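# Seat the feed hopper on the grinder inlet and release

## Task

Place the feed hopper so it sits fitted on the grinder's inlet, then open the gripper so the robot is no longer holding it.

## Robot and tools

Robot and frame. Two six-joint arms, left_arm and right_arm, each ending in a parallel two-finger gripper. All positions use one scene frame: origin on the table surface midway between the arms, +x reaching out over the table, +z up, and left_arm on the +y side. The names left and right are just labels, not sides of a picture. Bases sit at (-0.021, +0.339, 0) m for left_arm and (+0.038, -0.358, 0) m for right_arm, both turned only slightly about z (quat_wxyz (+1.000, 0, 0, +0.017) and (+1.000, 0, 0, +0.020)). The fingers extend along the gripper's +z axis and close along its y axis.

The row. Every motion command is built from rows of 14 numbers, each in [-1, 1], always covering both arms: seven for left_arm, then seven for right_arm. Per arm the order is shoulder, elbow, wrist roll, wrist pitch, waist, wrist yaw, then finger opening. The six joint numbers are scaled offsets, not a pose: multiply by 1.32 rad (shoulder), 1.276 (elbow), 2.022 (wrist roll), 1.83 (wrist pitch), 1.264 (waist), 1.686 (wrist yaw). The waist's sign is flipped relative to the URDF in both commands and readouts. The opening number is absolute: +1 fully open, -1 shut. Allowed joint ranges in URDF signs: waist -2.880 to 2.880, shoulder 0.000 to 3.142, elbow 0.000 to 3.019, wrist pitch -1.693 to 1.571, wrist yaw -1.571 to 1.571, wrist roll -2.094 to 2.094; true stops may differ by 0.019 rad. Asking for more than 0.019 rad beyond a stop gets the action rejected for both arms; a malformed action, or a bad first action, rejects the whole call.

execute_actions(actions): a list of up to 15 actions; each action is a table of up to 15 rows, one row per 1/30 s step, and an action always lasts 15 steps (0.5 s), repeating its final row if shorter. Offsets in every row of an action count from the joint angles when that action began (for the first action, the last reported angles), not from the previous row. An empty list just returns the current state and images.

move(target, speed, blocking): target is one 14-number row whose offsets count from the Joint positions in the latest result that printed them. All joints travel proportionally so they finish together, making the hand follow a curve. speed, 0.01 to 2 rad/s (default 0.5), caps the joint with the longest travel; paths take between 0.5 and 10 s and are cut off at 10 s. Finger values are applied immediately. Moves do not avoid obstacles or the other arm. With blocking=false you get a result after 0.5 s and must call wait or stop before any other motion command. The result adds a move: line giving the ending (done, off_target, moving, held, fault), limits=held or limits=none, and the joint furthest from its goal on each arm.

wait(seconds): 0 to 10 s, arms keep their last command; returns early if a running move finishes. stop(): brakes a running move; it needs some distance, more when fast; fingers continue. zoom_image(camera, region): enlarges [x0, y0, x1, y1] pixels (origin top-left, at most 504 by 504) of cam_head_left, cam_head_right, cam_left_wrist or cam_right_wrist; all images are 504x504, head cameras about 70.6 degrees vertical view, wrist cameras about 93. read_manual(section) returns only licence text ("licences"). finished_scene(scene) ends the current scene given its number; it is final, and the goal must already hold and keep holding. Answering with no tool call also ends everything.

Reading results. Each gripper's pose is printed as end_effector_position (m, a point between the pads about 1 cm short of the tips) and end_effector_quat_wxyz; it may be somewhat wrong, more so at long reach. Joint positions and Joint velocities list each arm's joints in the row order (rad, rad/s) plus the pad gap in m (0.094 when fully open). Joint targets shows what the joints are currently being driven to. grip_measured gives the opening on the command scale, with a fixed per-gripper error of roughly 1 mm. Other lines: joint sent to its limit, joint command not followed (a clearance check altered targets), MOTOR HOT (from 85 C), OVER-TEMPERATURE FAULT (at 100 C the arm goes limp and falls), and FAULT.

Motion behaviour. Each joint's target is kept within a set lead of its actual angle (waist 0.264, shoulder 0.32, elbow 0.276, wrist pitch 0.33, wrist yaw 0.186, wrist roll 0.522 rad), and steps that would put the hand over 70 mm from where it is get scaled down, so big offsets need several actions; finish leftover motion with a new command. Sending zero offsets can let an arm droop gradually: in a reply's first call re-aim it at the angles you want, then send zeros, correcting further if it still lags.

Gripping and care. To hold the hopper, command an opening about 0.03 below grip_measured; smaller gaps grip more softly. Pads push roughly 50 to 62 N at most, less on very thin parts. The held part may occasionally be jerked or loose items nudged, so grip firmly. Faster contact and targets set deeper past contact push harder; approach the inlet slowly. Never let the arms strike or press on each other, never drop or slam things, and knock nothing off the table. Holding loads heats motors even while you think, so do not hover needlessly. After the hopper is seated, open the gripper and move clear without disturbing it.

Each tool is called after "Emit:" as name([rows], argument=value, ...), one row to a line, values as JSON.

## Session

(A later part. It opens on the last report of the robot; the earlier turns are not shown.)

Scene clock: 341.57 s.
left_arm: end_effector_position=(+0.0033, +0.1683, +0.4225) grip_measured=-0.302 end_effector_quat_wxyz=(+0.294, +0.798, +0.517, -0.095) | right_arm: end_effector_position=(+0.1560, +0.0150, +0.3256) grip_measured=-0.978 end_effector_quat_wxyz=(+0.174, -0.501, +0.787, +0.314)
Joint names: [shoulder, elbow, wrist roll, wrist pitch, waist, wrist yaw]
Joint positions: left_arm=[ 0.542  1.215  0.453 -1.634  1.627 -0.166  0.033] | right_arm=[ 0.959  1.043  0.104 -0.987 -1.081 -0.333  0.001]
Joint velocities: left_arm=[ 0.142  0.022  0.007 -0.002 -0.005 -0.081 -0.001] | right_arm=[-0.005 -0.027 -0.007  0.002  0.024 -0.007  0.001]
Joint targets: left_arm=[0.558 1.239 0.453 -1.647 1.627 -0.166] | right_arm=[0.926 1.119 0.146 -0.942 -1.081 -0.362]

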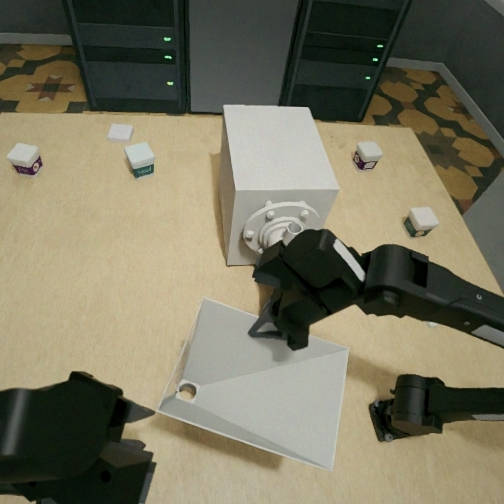

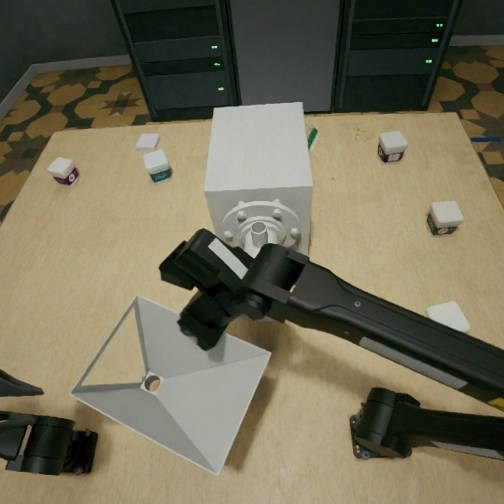

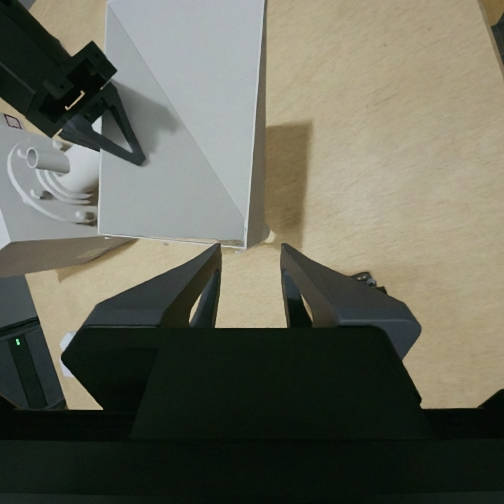

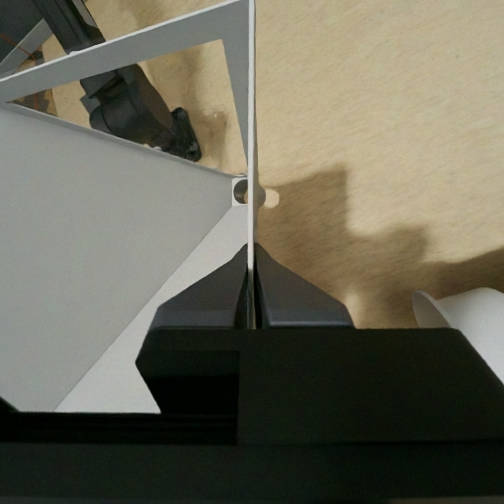

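Emit:
move(target=[0,-0.3,-0.224,0,-1,0.098,1,0.095,0.69,0.035,-0.335,0.25,-0.02,-1], speed=0.35)

Scene clock: 353.10 s.
left_arm: end_effector_position=(+0.1256, +0.2888, +0.2541) grip_measured=+0.999 end_effector_quat_wxyz=(+0.110, +0.171, +0.979, -0.016) | right_arm: end_effector_position=(+0.2418, -0.0604, +0.5510) grip_measured=-0.978 end_effector_quat_wxyz=(+0.202, -0.368, +0.864, +0.278)
Joint names: [shoulder, elbow, wrist roll, wrist pitch, waist, wrist yaw]
Joint positions: left_arm=[ 0.55   0.836  0.013 -1.634  0.369 -0.004  0.094] | right_arm=[ 1.125  1.806  0.12  -1.622 -0.774 -0.332  0.001]
Joint velocities: left_arm=[-0.005 -0.007  0.022 -0.002  0.005 -0.007 -0.   ] | right_arm=[-0.005 -0.017  0.051  0.012 -0.005 -0.095 -0.001]
Joint targets: left_arm=[0.542 0.832 -0.000 -1.634 0.363 -0.001] | right_arm=[1.084 1.923 0.175 -1.600 -0.764 -0.366]
move: off_target (right_arm); limits=none; left_arm: farthest joint: the wrist roll, 0.012 radians from its target (0.453 radians at the start); right_arm: farthest joint: the elbow, 0.117 radians from its target (0.881 radians at the start)

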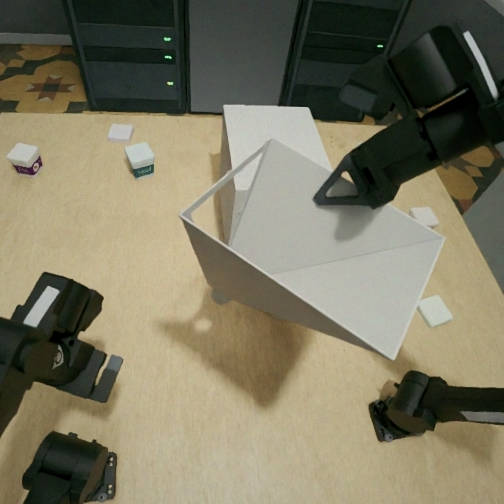

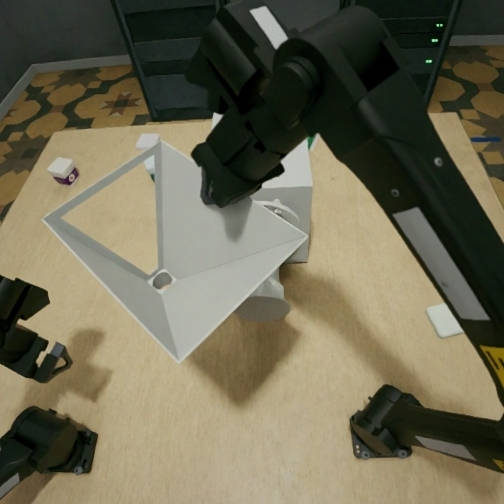

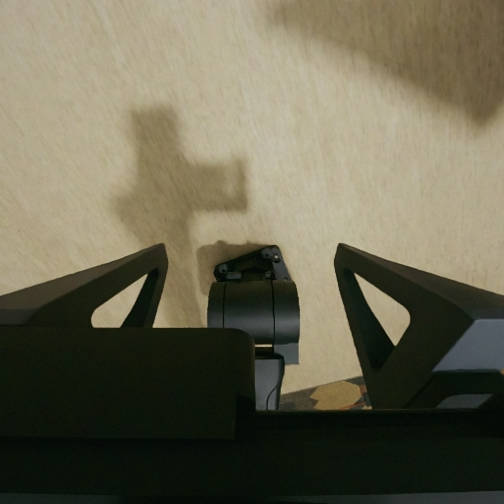

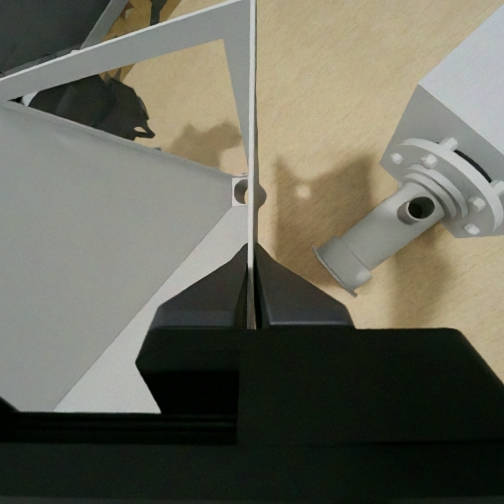

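Emit:
move(target=[0,-0.3,0,1,0,0,1,-0.04,0.115,0.03,0.012,0.29,-0.02,-1], speed=0.8)

Emit:
move(target=[0.28,-0.147,0,0.43,0.385,0,1,-0.033,0.095,0.028,0.015,0.04,-0.02,-1], speed=0.5)

Scene clock: 363.70 s.
left_arm: end_effector_position=(+0.3193, +0.2216, +0.3708) grip_measured=+0.999 end_effector_quat_wxyz=(+0.726, +0.115, +0.668, -0.116) | right_arm: end_effector_position=(+0.3431, -0.1472, +0.5197) grip_measured=-0.978 end_effector_quat_wxyz=(+0.210, -0.213, +0.929, +0.216)
Joint names: [shoulder, elbow, wrist roll, wrist pitch, waist, wrist yaw]
Joint positions: left_arm=[ 0.55   0.458  0.013  0.172  0.369 -0.004  0.094] | right_arm=[ 1.158  1.77   0.098 -1.645 -0.422 -0.312  0.001]
Joint velocities: left_arm=[ 0.005 -0.002 -0.051  0.002  0.005  0.022  0.   ] | right_arm=[-0.005 -0.007  0.051 -0.002  0.024  0.007 -0.   ]
Joint targets: left_arm=[0.550 0.453 0.013 0.196 0.369 -0.004] | right_arm=[1.106 1.879 0.147 -1.618 -0.413 -0.344]
move: off_target (left_arm, right_arm); limits=none; left_arm: farthest joint: the wrist pitch, 0.024 radians from its target (1.830 radians at the start); right_arm: farthest joint: the elbow, 0.183 radians from its target (0.147 radians at the start)

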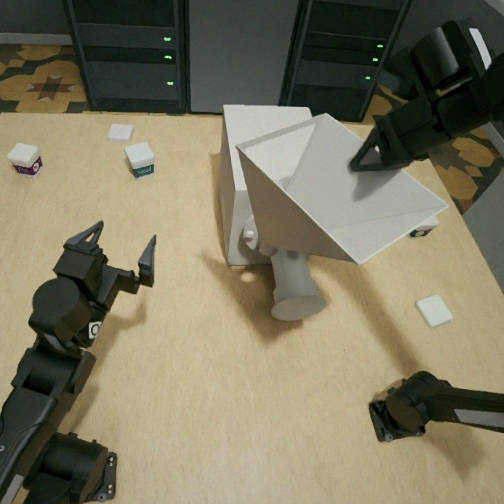

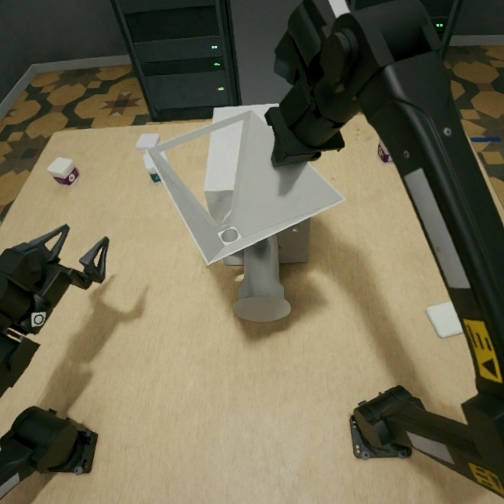

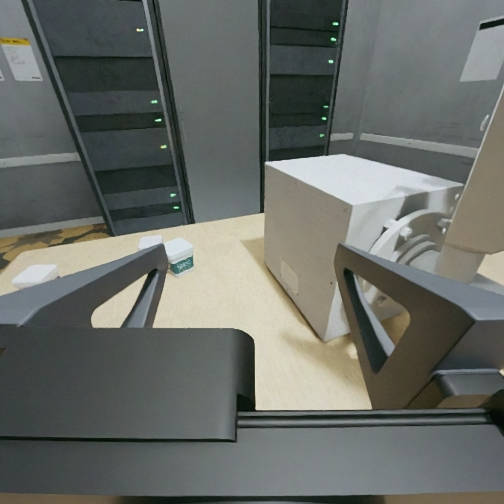

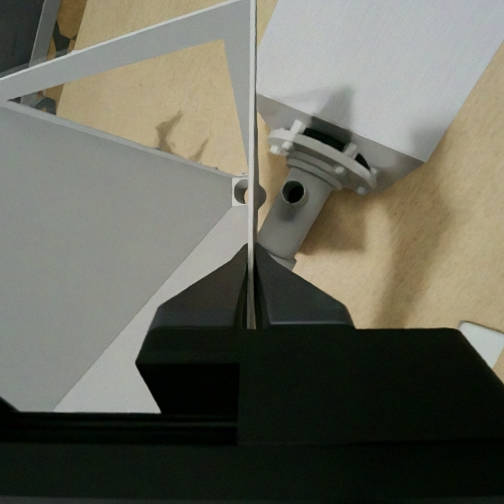

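Scene clock: 365.80 s.
left_arm: end_effector_position=(+0.2441, +0.0584, +0.3149) grip_measured=+0.999 end_effector_quat_wxyz=(+0.740, +0.238, +0.546, -0.313) | right_arm: end_effector_position=(+0.3558, -0.1555, +0.4973) grip_measured=-0.978 end_effector_quat_wxyz=(+0.183, -0.193, +0.942, +0.204)
Joint names: [shoulder, elbow, wrist roll, wrist pitch, waist, wrist yaw]
Joint positions: left_arm=[ 0.915  0.274  0.013  0.937  0.85  -0.004  0.094] | right_arm=[ 1.182  1.741  0.099 -1.659 -0.388 -0.308  0.001]
Joint velocities: left_arm=[ 0.005 -0.007  0.037 -0.012  0.024  0.037  0.001] | right_arm=[-0.005  0.002  0.022  0.007  0.005 -0.037 -0.001]
Joint targets: left_arm=[0.919 0.270 0.013 0.960 0.856 -0.004] | right_arm=[1.131 1.855 0.141 -1.628 -0.375 -0.336]
move: off_target (left_arm, right_arm); limits=none; left_arm: farthest joint: the wrist pitch, 0.022 radians from its target (0.786 radians at the start); right_arm: farthest joint: the elbow, 0.150 radians from its target (0.122 radians at the start)

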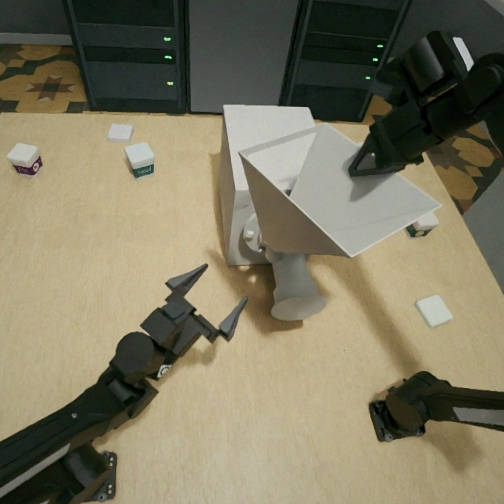

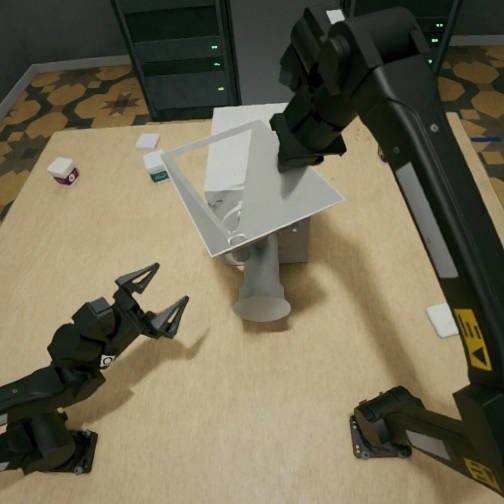

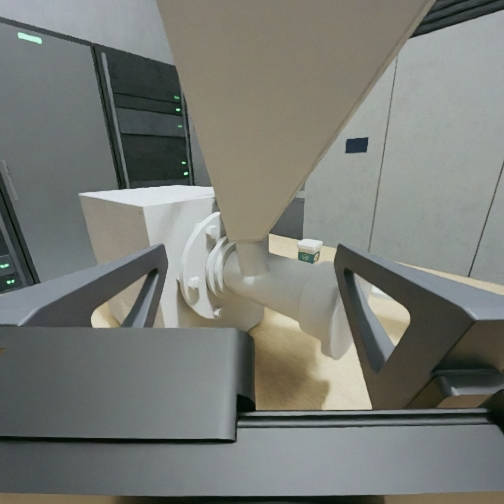

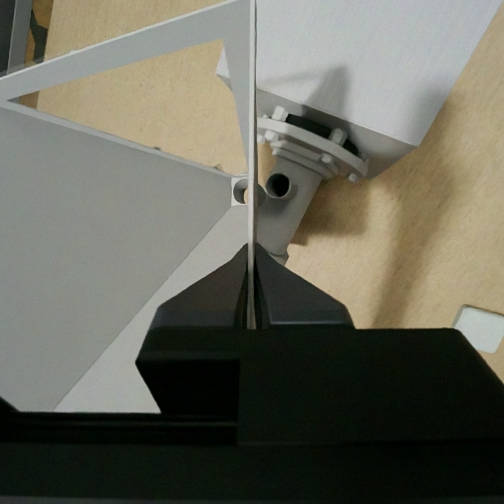

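Emit:
execute_actions([
  [[0,0,0,0,0,0,1,-0.085,0.055,0.025,0.015,-0.02,-0.017,-1]],
  [[0,0,0,0,0,0,1,-0.075,0.055,0.025,0.015,0,-0.017,-1]],
  [[0,0,0,0,0,0,1,-0.027,0.115,0.03,0.014,0,-0.017,-1]],
  [[0,0,0,0,0,0,1,-0.027,0.115,0.03,0.014,0,-0.017,-1]],
  [[0,0,0,0,0,0,1,-0.027,0.115,0.03,0.014,0,-0.017,-1]],
])

Scene clock: 373.43 s.
left_arm: end_effector_position=(+0.2441, +0.0584, +0.3149) grip_measured=+0.999 end_effector_quat_wxyz=(+0.740, +0.238, +0.546, -0.313) | right_arm: end_effector_position=(+0.3057, -0.1750, +0.5824) grip_measured=-0.978 end_effector_quat_wxyz=(+0.286, -0.201, +0.909, +0.226)
Joint names: [shoulder, elbow, wrist roll, wrist pitch, waist, wrist yaw]
Joint positions: left_arm=[ 0.915  0.274  0.013  0.937  0.85  -0.004  0.094] | right_arm=[ 1.064  1.852  0.118 -1.662 -0.405 -0.294  0.001]
Joint velocities: left_arm=[ 0.005 -0.002 -0.007  0.007  0.005  0.022 -0.   ] | right_arm=[ 0.005 -0.007  0.066 -0.002  0.005 -0.081  0.001]
Joint targets: left_arm=[0.915 0.274 0.013 0.937 0.850 -0.004] | right_arm=[1.028 1.961 0.175 -1.634 -0.405 -0.324]

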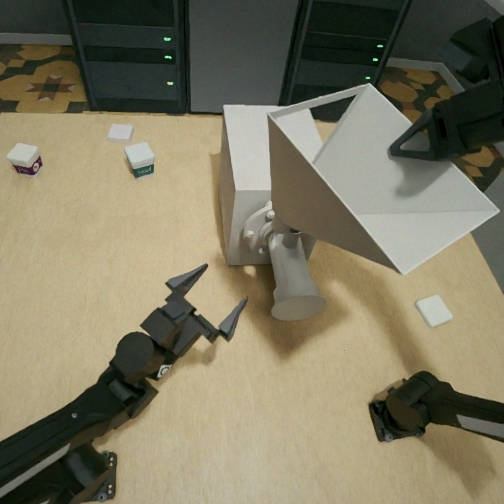

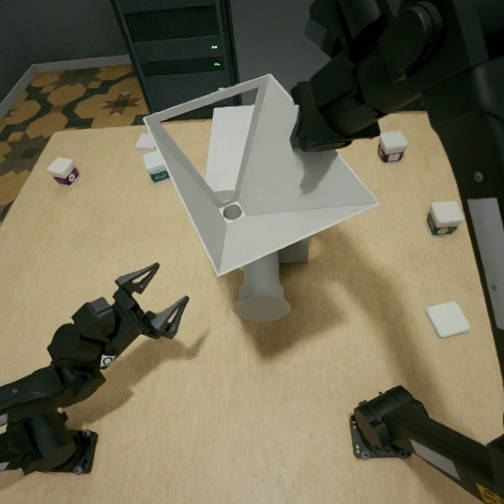

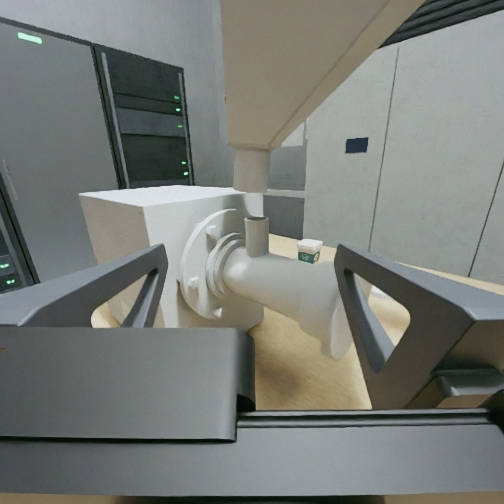

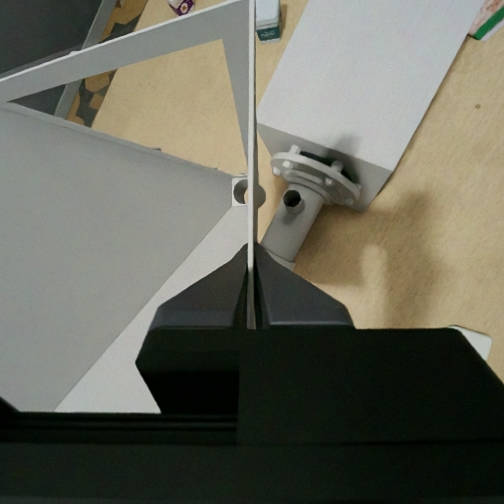

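Emit:
execute_actions([
  [[0,0,0,0,0,0,1,-0.027,0.075,0.028,0.017,0.04,-0.04,-1]],
  [[0,0,0,0,0,0,1,-0.027,0.075,0.028,0.017,0.045,-0.035,-1]],
  [[0,0,0,0,0,0,1,-0.005,0.075,0.028,0.017,0.04,-0.022,-1]],
  [[0,0,0,0,0,0,1,-0.005,0.075,0.028,0.017,0,-0.022,-1]],
])

Emit:
zoom_image(camera="cam_left_wrist", region=[190,130,330,270])

Emit:
zoom_image(camera="cam_right_wrist", region=[205,145,305,245])

Scene clock: 385.33 s.
left_arm: end_effector_position=(+0.2441, +0.0584, +0.3149) grip_measured=+0.999 end_effector_quat_wxyz=(+0.740, +0.238, +0.546, -0.313) | right_arm: end_effector_position=(+0.3416, -0.2008, +0.5723) grip_measured=-0.977 end_effector_quat_wxyz=(+0.273, -0.139, +0.923, +0.233)
Joint names: [shoulder, elbow, wrist roll, wrist pitch, waist, wrist yaw]
Joint positions: left_arm=[ 0.915  0.274  0.013  0.937  0.85  -0.004  0.094] | right_arm=[ 1.106  1.852  0.124 -1.664 -0.258 -0.363  0.001]
Joint velocities: left_arm=[-0.005  0.002 -0.022  0.007  0.015  0.037  0.001] | right_arm=[-0.005 -0.002 -0.037  0.007  0.005 -0.007  0.   ]
Joint targets: left_arm=[0.915 0.274 0.013 0.937 0.850 -0.004] | right_arm=[1.079 1.948 0.180 -1.633 -0.258 -0.397]

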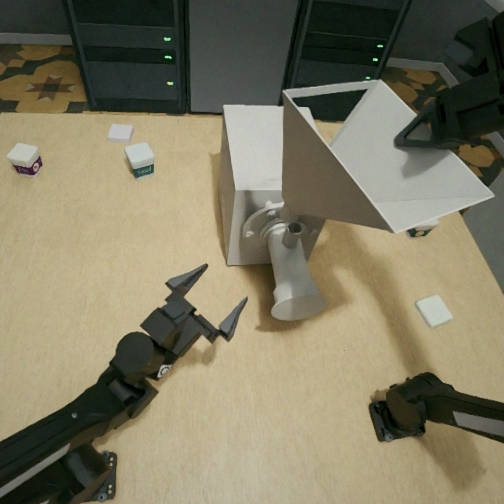

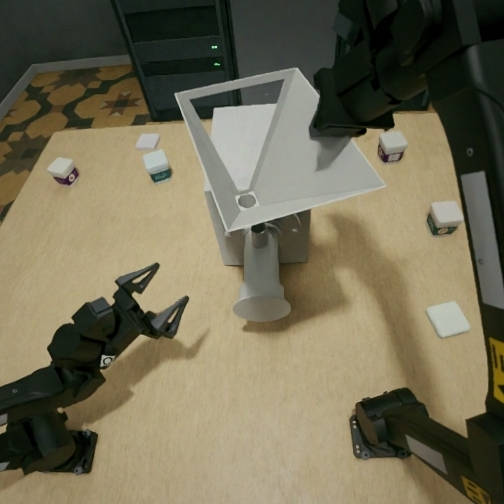

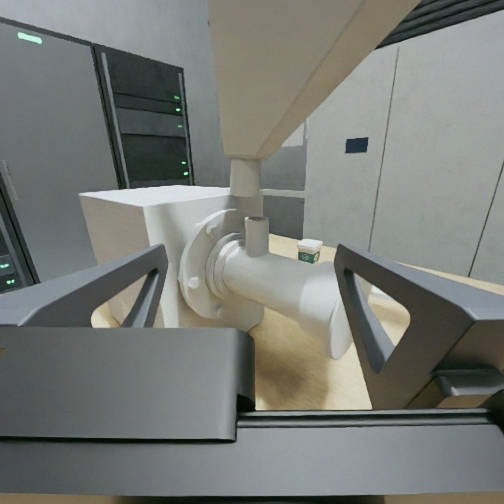

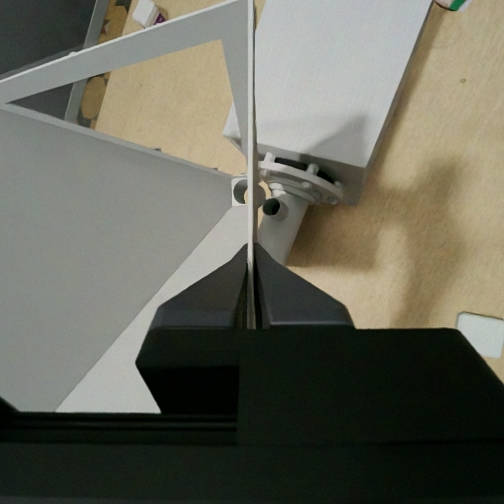

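Region (190, 130, 330, 270) of cam_left_wrist's 504x504 image, scaled by 3.600, with more detail than that image has.

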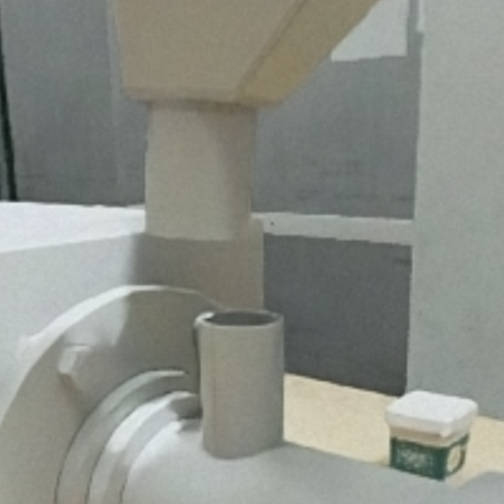

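Region (205, 145, 305, 245) of cam_right_wrist's 504x504 image, scaled by 5.040, with more detail than that image has.

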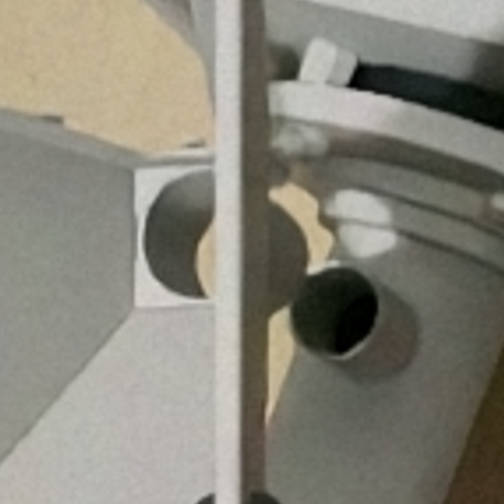

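Emit:
execute_actions([
  [[0,0,0,0,0,0,1,-0.024,0.075,0.026,0.002,0.027,-0.002,-1]],
  [[0,0,0,0,0,0,1,-0.024,0.028,0.026,0.019,0,-0.02,-1]],
])

Emit:
zoom_image(camera="cam_left_wrist", region=[190,130,330,270])

Emit:
zoom_image(camera="cam_right_wrist", region=[205,145,305,245])

Scene clock: 401.03 s.
left_arm: end_effector_position=(+0.2441, +0.0584, +0.3149) grip_measured=+0.999 end_effector_quat_wxyz=(+0.740, +0.238, +0.546, -0.313) | right_arm: end_effector_position=(+0.3452, -0.2160, +0.5681) grip_measured=-0.977 end_effector_quat_wxyz=(+0.271, -0.118, +0.931, +0.214)
Joint names: [shoulder, elbow, wrist roll, wrist pitch, waist, wrist yaw]
Joint positions: left_arm=[ 0.915  0.274  0.013  0.937  0.85  -0.004  0.094] | right_arm=[ 1.106  1.852  0.125 -1.683 -0.226 -0.332  0.001]
Joint velocities: left_arm=[-0.005 -0.002 -0.007 -0.002  0.015 -0.022 -0.   ] | right_arm=[-0.015 -0.002 -0.051 -0.022  0.024  0.022 -0.   ]
Joint targets: left_arm=[0.915 0.274 0.013 0.937 0.850 -0.004] | right_arm=[1.074 1.888 0.177 -1.648 -0.226 -0.366]

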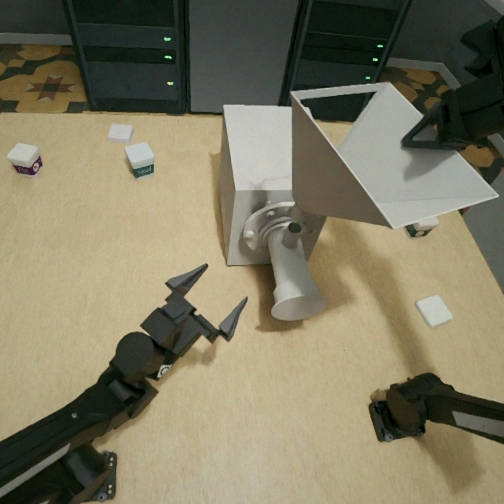

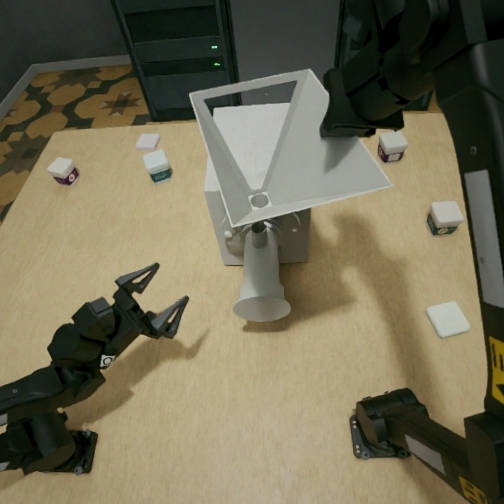

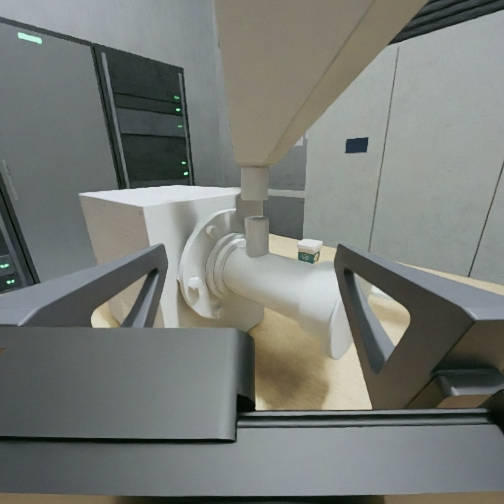

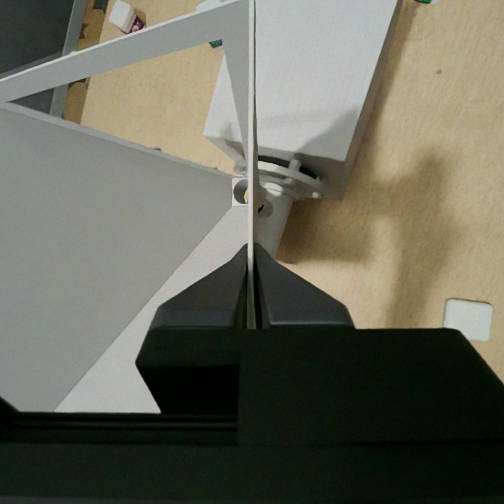

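Region (190, 130, 330, 270) of cam_left_wrist's 504x504 image, scaled by 3.600, with more detail than that image has.

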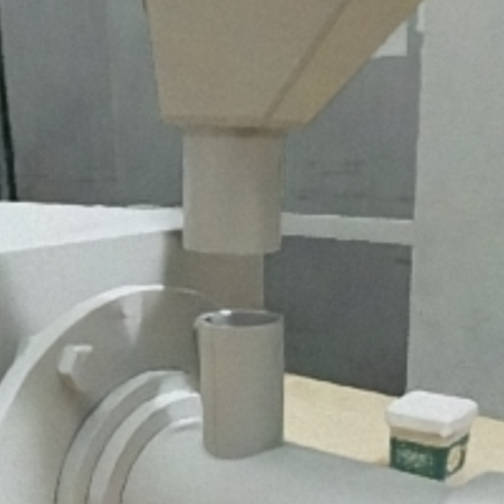

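Region (205, 145, 305, 245) of cam_right_wrist's 504x504 image, scaled by 5.040, with more detail than that image has.

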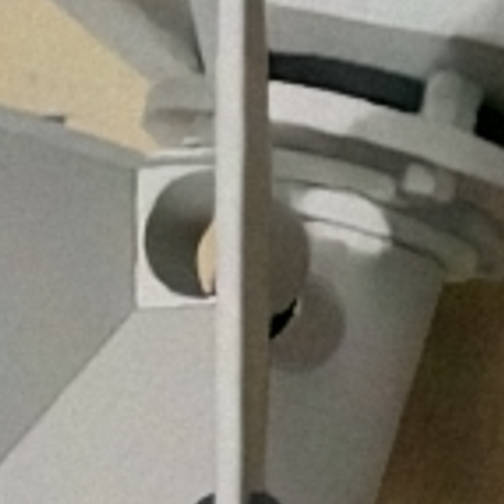

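Emit:
execute_actions([
  [[0,0,0,0,0,0,1,-0.024,0.015,0.026,0.019,-0.018,-0.02,-1]],
  [[0,0,0,0,0,0,1,-0.024,0.017,0.026,0.019,0,-0.02,-1]],
])

Emit:
zoom_image(camera="cam_left_wrist", region=[190,130,330,270])

Emit:
zoom_image(camera="cam_right_wrist", region=[205,145,305,245])

Emit:
zoom_image(camera="cam_head_left", region=[250,180,340,270])

Scene clock: 409.67 s.
left_arm: end_effector_position=(+0.2441, +0.0584, +0.3149) grip_measured=+0.999 end_effector_quat_wxyz=(+0.740, +0.238, +0.546, -0.313) | right_arm: end_effector_position=(+0.3452, -0.2104, +0.5506) grip_measured=-0.977 end_effector_quat_wxyz=(+0.249, -0.122, +0.937, +0.214)
Joint names: [shoulder, elbow, wrist roll, wrist pitch, waist, wrist yaw]
Joint positions: left_arm=[ 0.915  0.274  0.013  0.937  0.85  -0.004  0.094] | right_arm=[ 1.106  1.81   0.126 -1.683 -0.241 -0.334  0.001]
Joint velocities: left_arm=[-0.024  0.022  0.051 -0.017  0.015 -0.051 -0.001] | right_arm=[ 0.005  0.007 -0.037 -0.027  0.015 -0.081 -0.   ]
Joint targets: left_arm=[0.915 0.274 0.013 0.937 0.850 -0.004] | right_arm=[1.074 1.851 0.178 -1.648 -0.241 -0.366]

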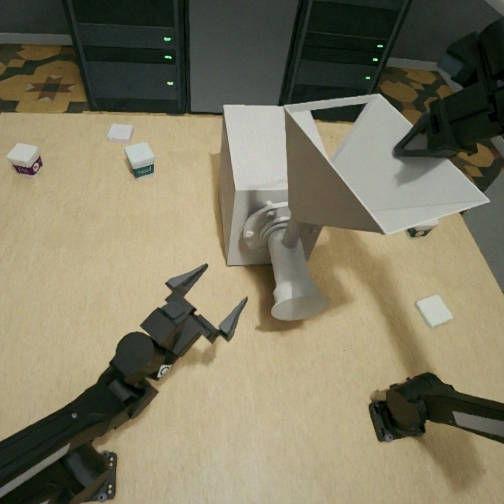

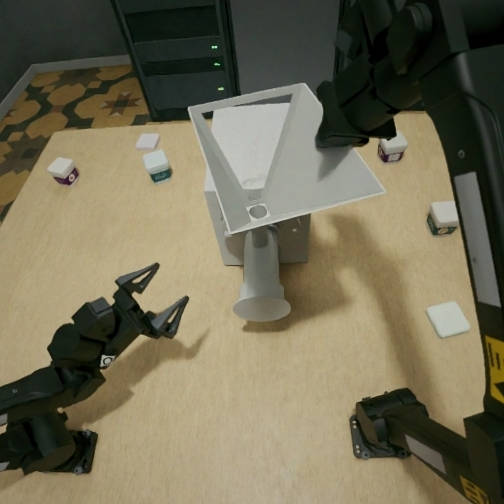

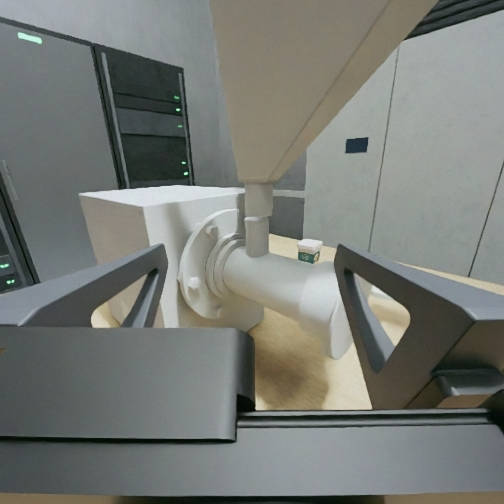

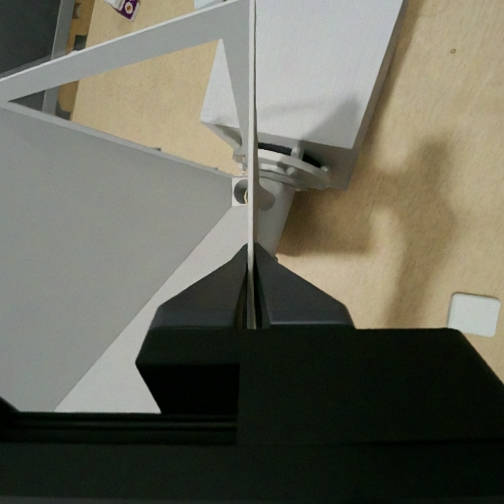

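Region (190, 130, 330, 270) of cam_left_wrist's 504x504 image, scaled by 3.600, with more detail than that image has.

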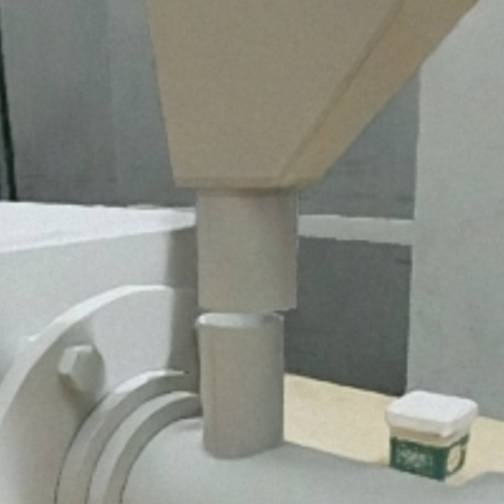

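Region (205, 145, 305, 245) of cam_right_wrist's 504x504 image, scaled by 5.040, with more detail than that image has.

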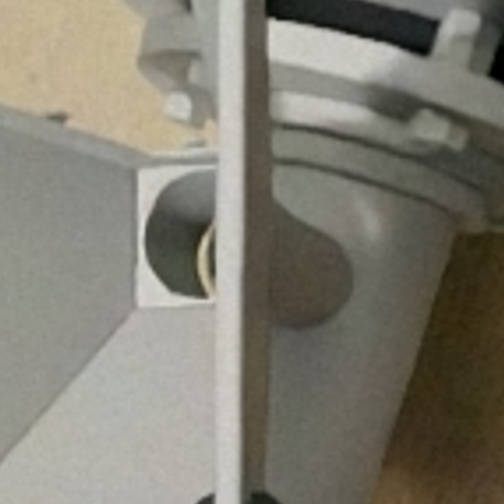

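Region (250, 180, 340, 270) of cam_head_left's 504x504 image, scaled by 5.600, with more detail than that image has.

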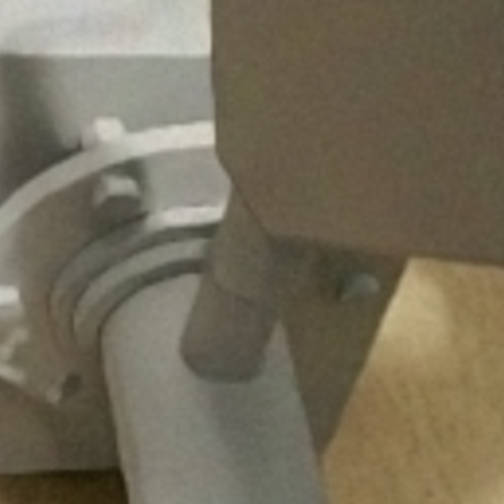

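Emit:
execute_actions([
  [[0,0,0,0,0,0,1,-0.009,0.034,0.026,0.019,0,-0.019,-1]],
  [[0,0,0,0,0,0,1,-0.016,0.024,0.026,0.019,0,-0.019,-1]],
])

Emit:
zoom_image(camera="cam_left_wrist", region=[190,130,330,270])

Emit:
zoom_image(camera="cam_right_wrist", region=[205,145,305,245])

Scene clock: 423.93 s.
left_arm: end_effector_position=(+0.2441, +0.0584, +0.3149) grip_measured=+0.999 end_effector_quat_wxyz=(+0.740, +0.238, +0.546, -0.313) | right_arm: end_effector_position=(+0.3513, -0.2086, +0.5437) grip_measured=-0.977 end_effector_quat_wxyz=(+0.240, -0.120, +0.940, +0.213)
Joint names: [shoulder, elbow, wrist roll, wrist pitch, waist, wrist yaw]
Joint positions: left_arm=[ 0.915  0.274  0.013  0.937  0.85  -0.004  0.094] | right_arm=[ 1.121  1.805  0.128 -1.683 -0.241 -0.334  0.001]
Joint velocities: left_arm=[-0.024 -0.017  0.007  0.007  0.015  0.051 -0.001] | right_arm=[-0.015  0.007 -0.037 -0.022  0.015 -0.022 -0.   ]
Joint targets: left_arm=[0.915 0.274 0.013 0.937 0.850 -0.004] | right_arm=[1.098 1.841 0.179 -1.648 -0.241 -0.366]

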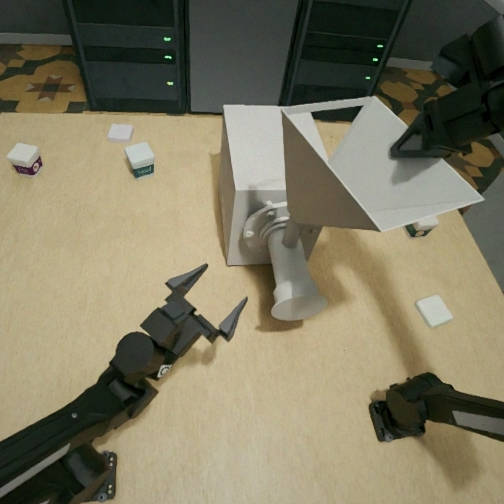

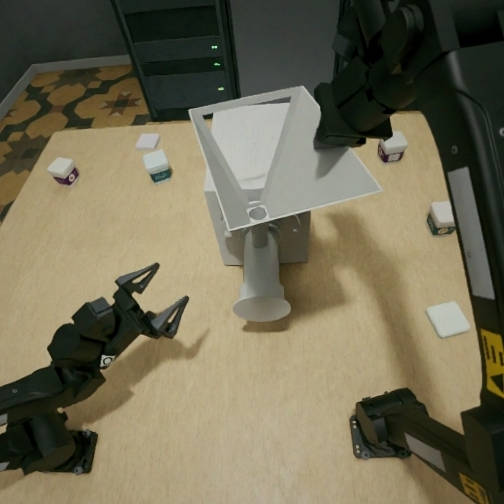

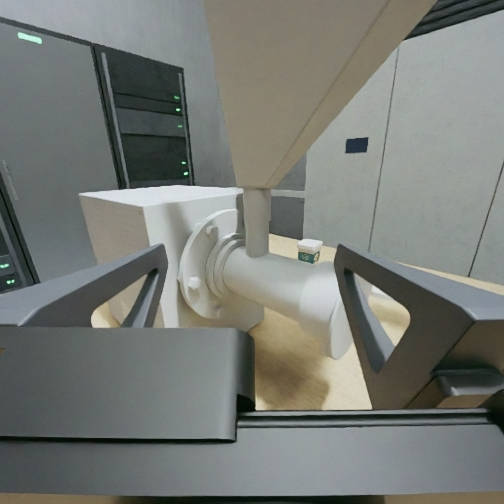

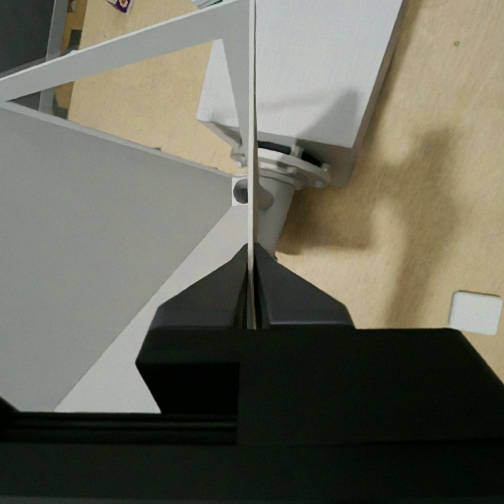

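Region (190, 130, 330, 270) of cam_left_wrist's 504x504 image, scaled by 3.600, with more detail than that image has.

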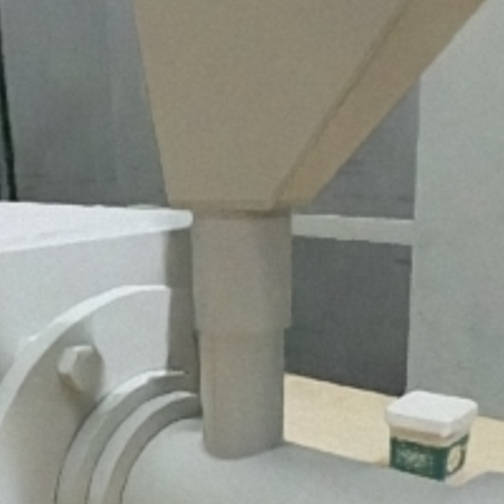

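Region (205, 145, 305, 245) of cam_right_wrist's 504x504 image, scaled by 5.040, with more detail than that image has.

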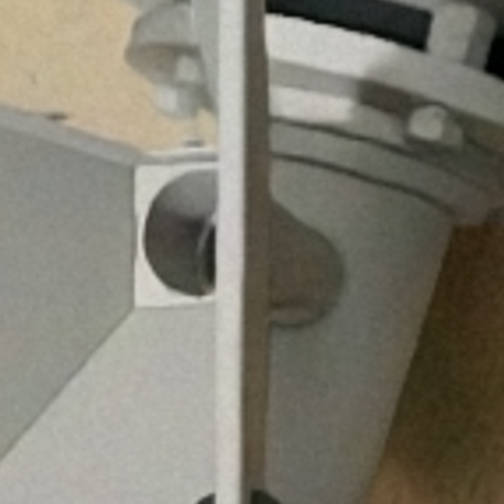

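Emit:
execute_actions([
  [[0,0,0,0,0,0,1,-0.02,0.024,0.024,0.03,-0.011,-0.019,-1]],
  [[0,0,0,0,0,0,1,-0.045,0.005,0.024,0.043,0,-0.019,-1]],
])

Emit:
zoom_image(camera="cam_left_wrist", region=[190,130,330,270])

Emit:
zoom_image(camera="cam_right_wrist", region=[205,145,305,245])

Scene clock: 433.97 s.
left_arm: end_effector_position=(+0.2441, +0.0584, +0.3149) grip_measured=+0.999 end_effector_quat_wxyz=(+0.740, +0.238, +0.546, -0.313) | right_arm: end_effector_position=(+0.3540, -0.2069, +0.5321) grip_measured=-0.977 end_effector_quat_wxyz=(+0.236, -0.121, +0.941, +0.212)
Joint names: [shoulder, elbow, wrist roll, wrist pitch, waist, wrist yaw]
Joint positions: left_arm=[ 0.915  0.274  0.013  0.937  0.85  -0.004  0.094] | right_arm=[ 1.113  1.765  0.128 -1.66  -0.245 -0.332  0.001]
Joint velocities: left_arm=[-0.005  0.002 -0.037 -0.007  0.015  0.051 -0.001] | right_arm=[ 0.005  0.002  0.022  0.002 -0.005  0.037 -0.   ]
Joint targets: left_arm=[0.915 0.274 0.013 0.937 0.850 -0.004] | right_arm=[1.061 1.806 0.176 -1.602 -0.245 -0.365]

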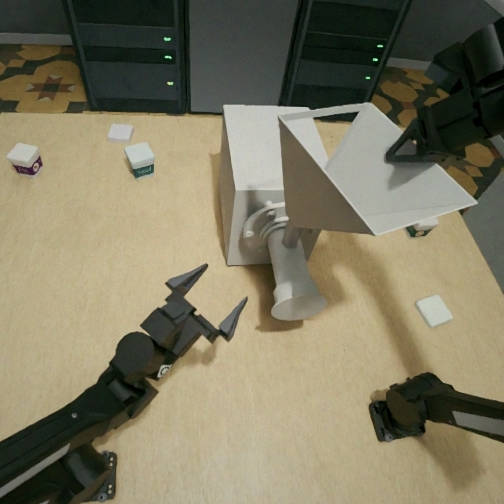

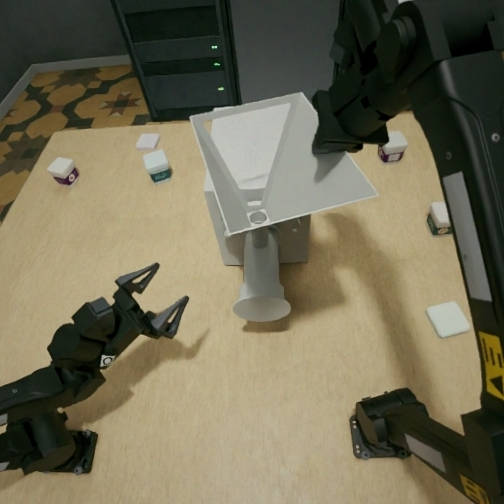

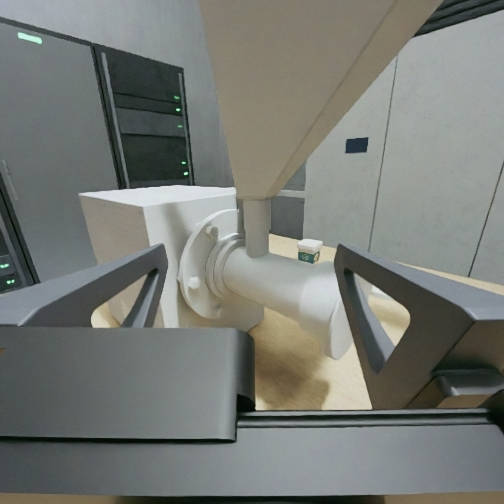

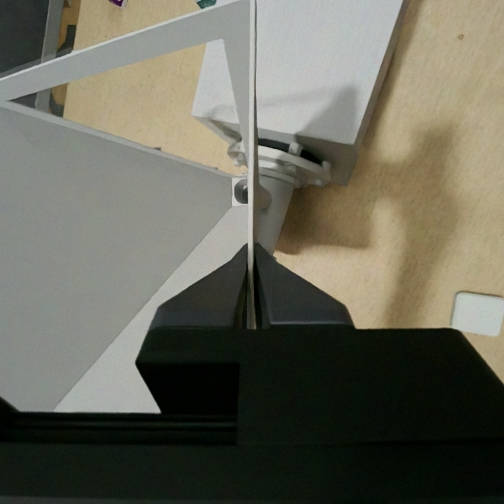

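Region (190, 130, 330, 270) of cam_left_wrist's 504x504 image, scaled by 3.600, with more detail than that image has.

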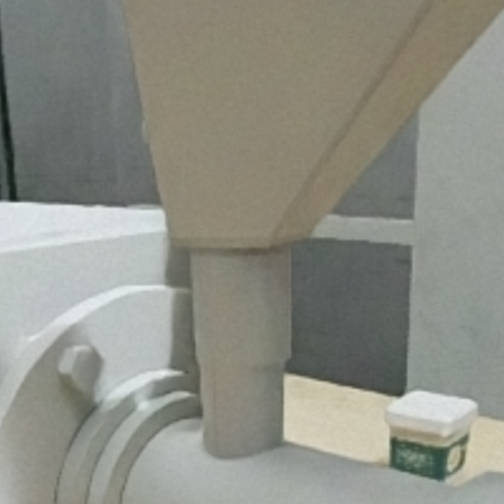

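Region (205, 145, 305, 245) of cam_right_wrist's 504x504 image, scaled by 5.040, with more detail than that image has.

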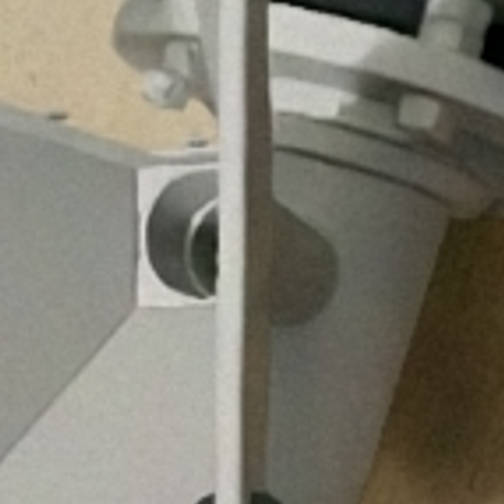

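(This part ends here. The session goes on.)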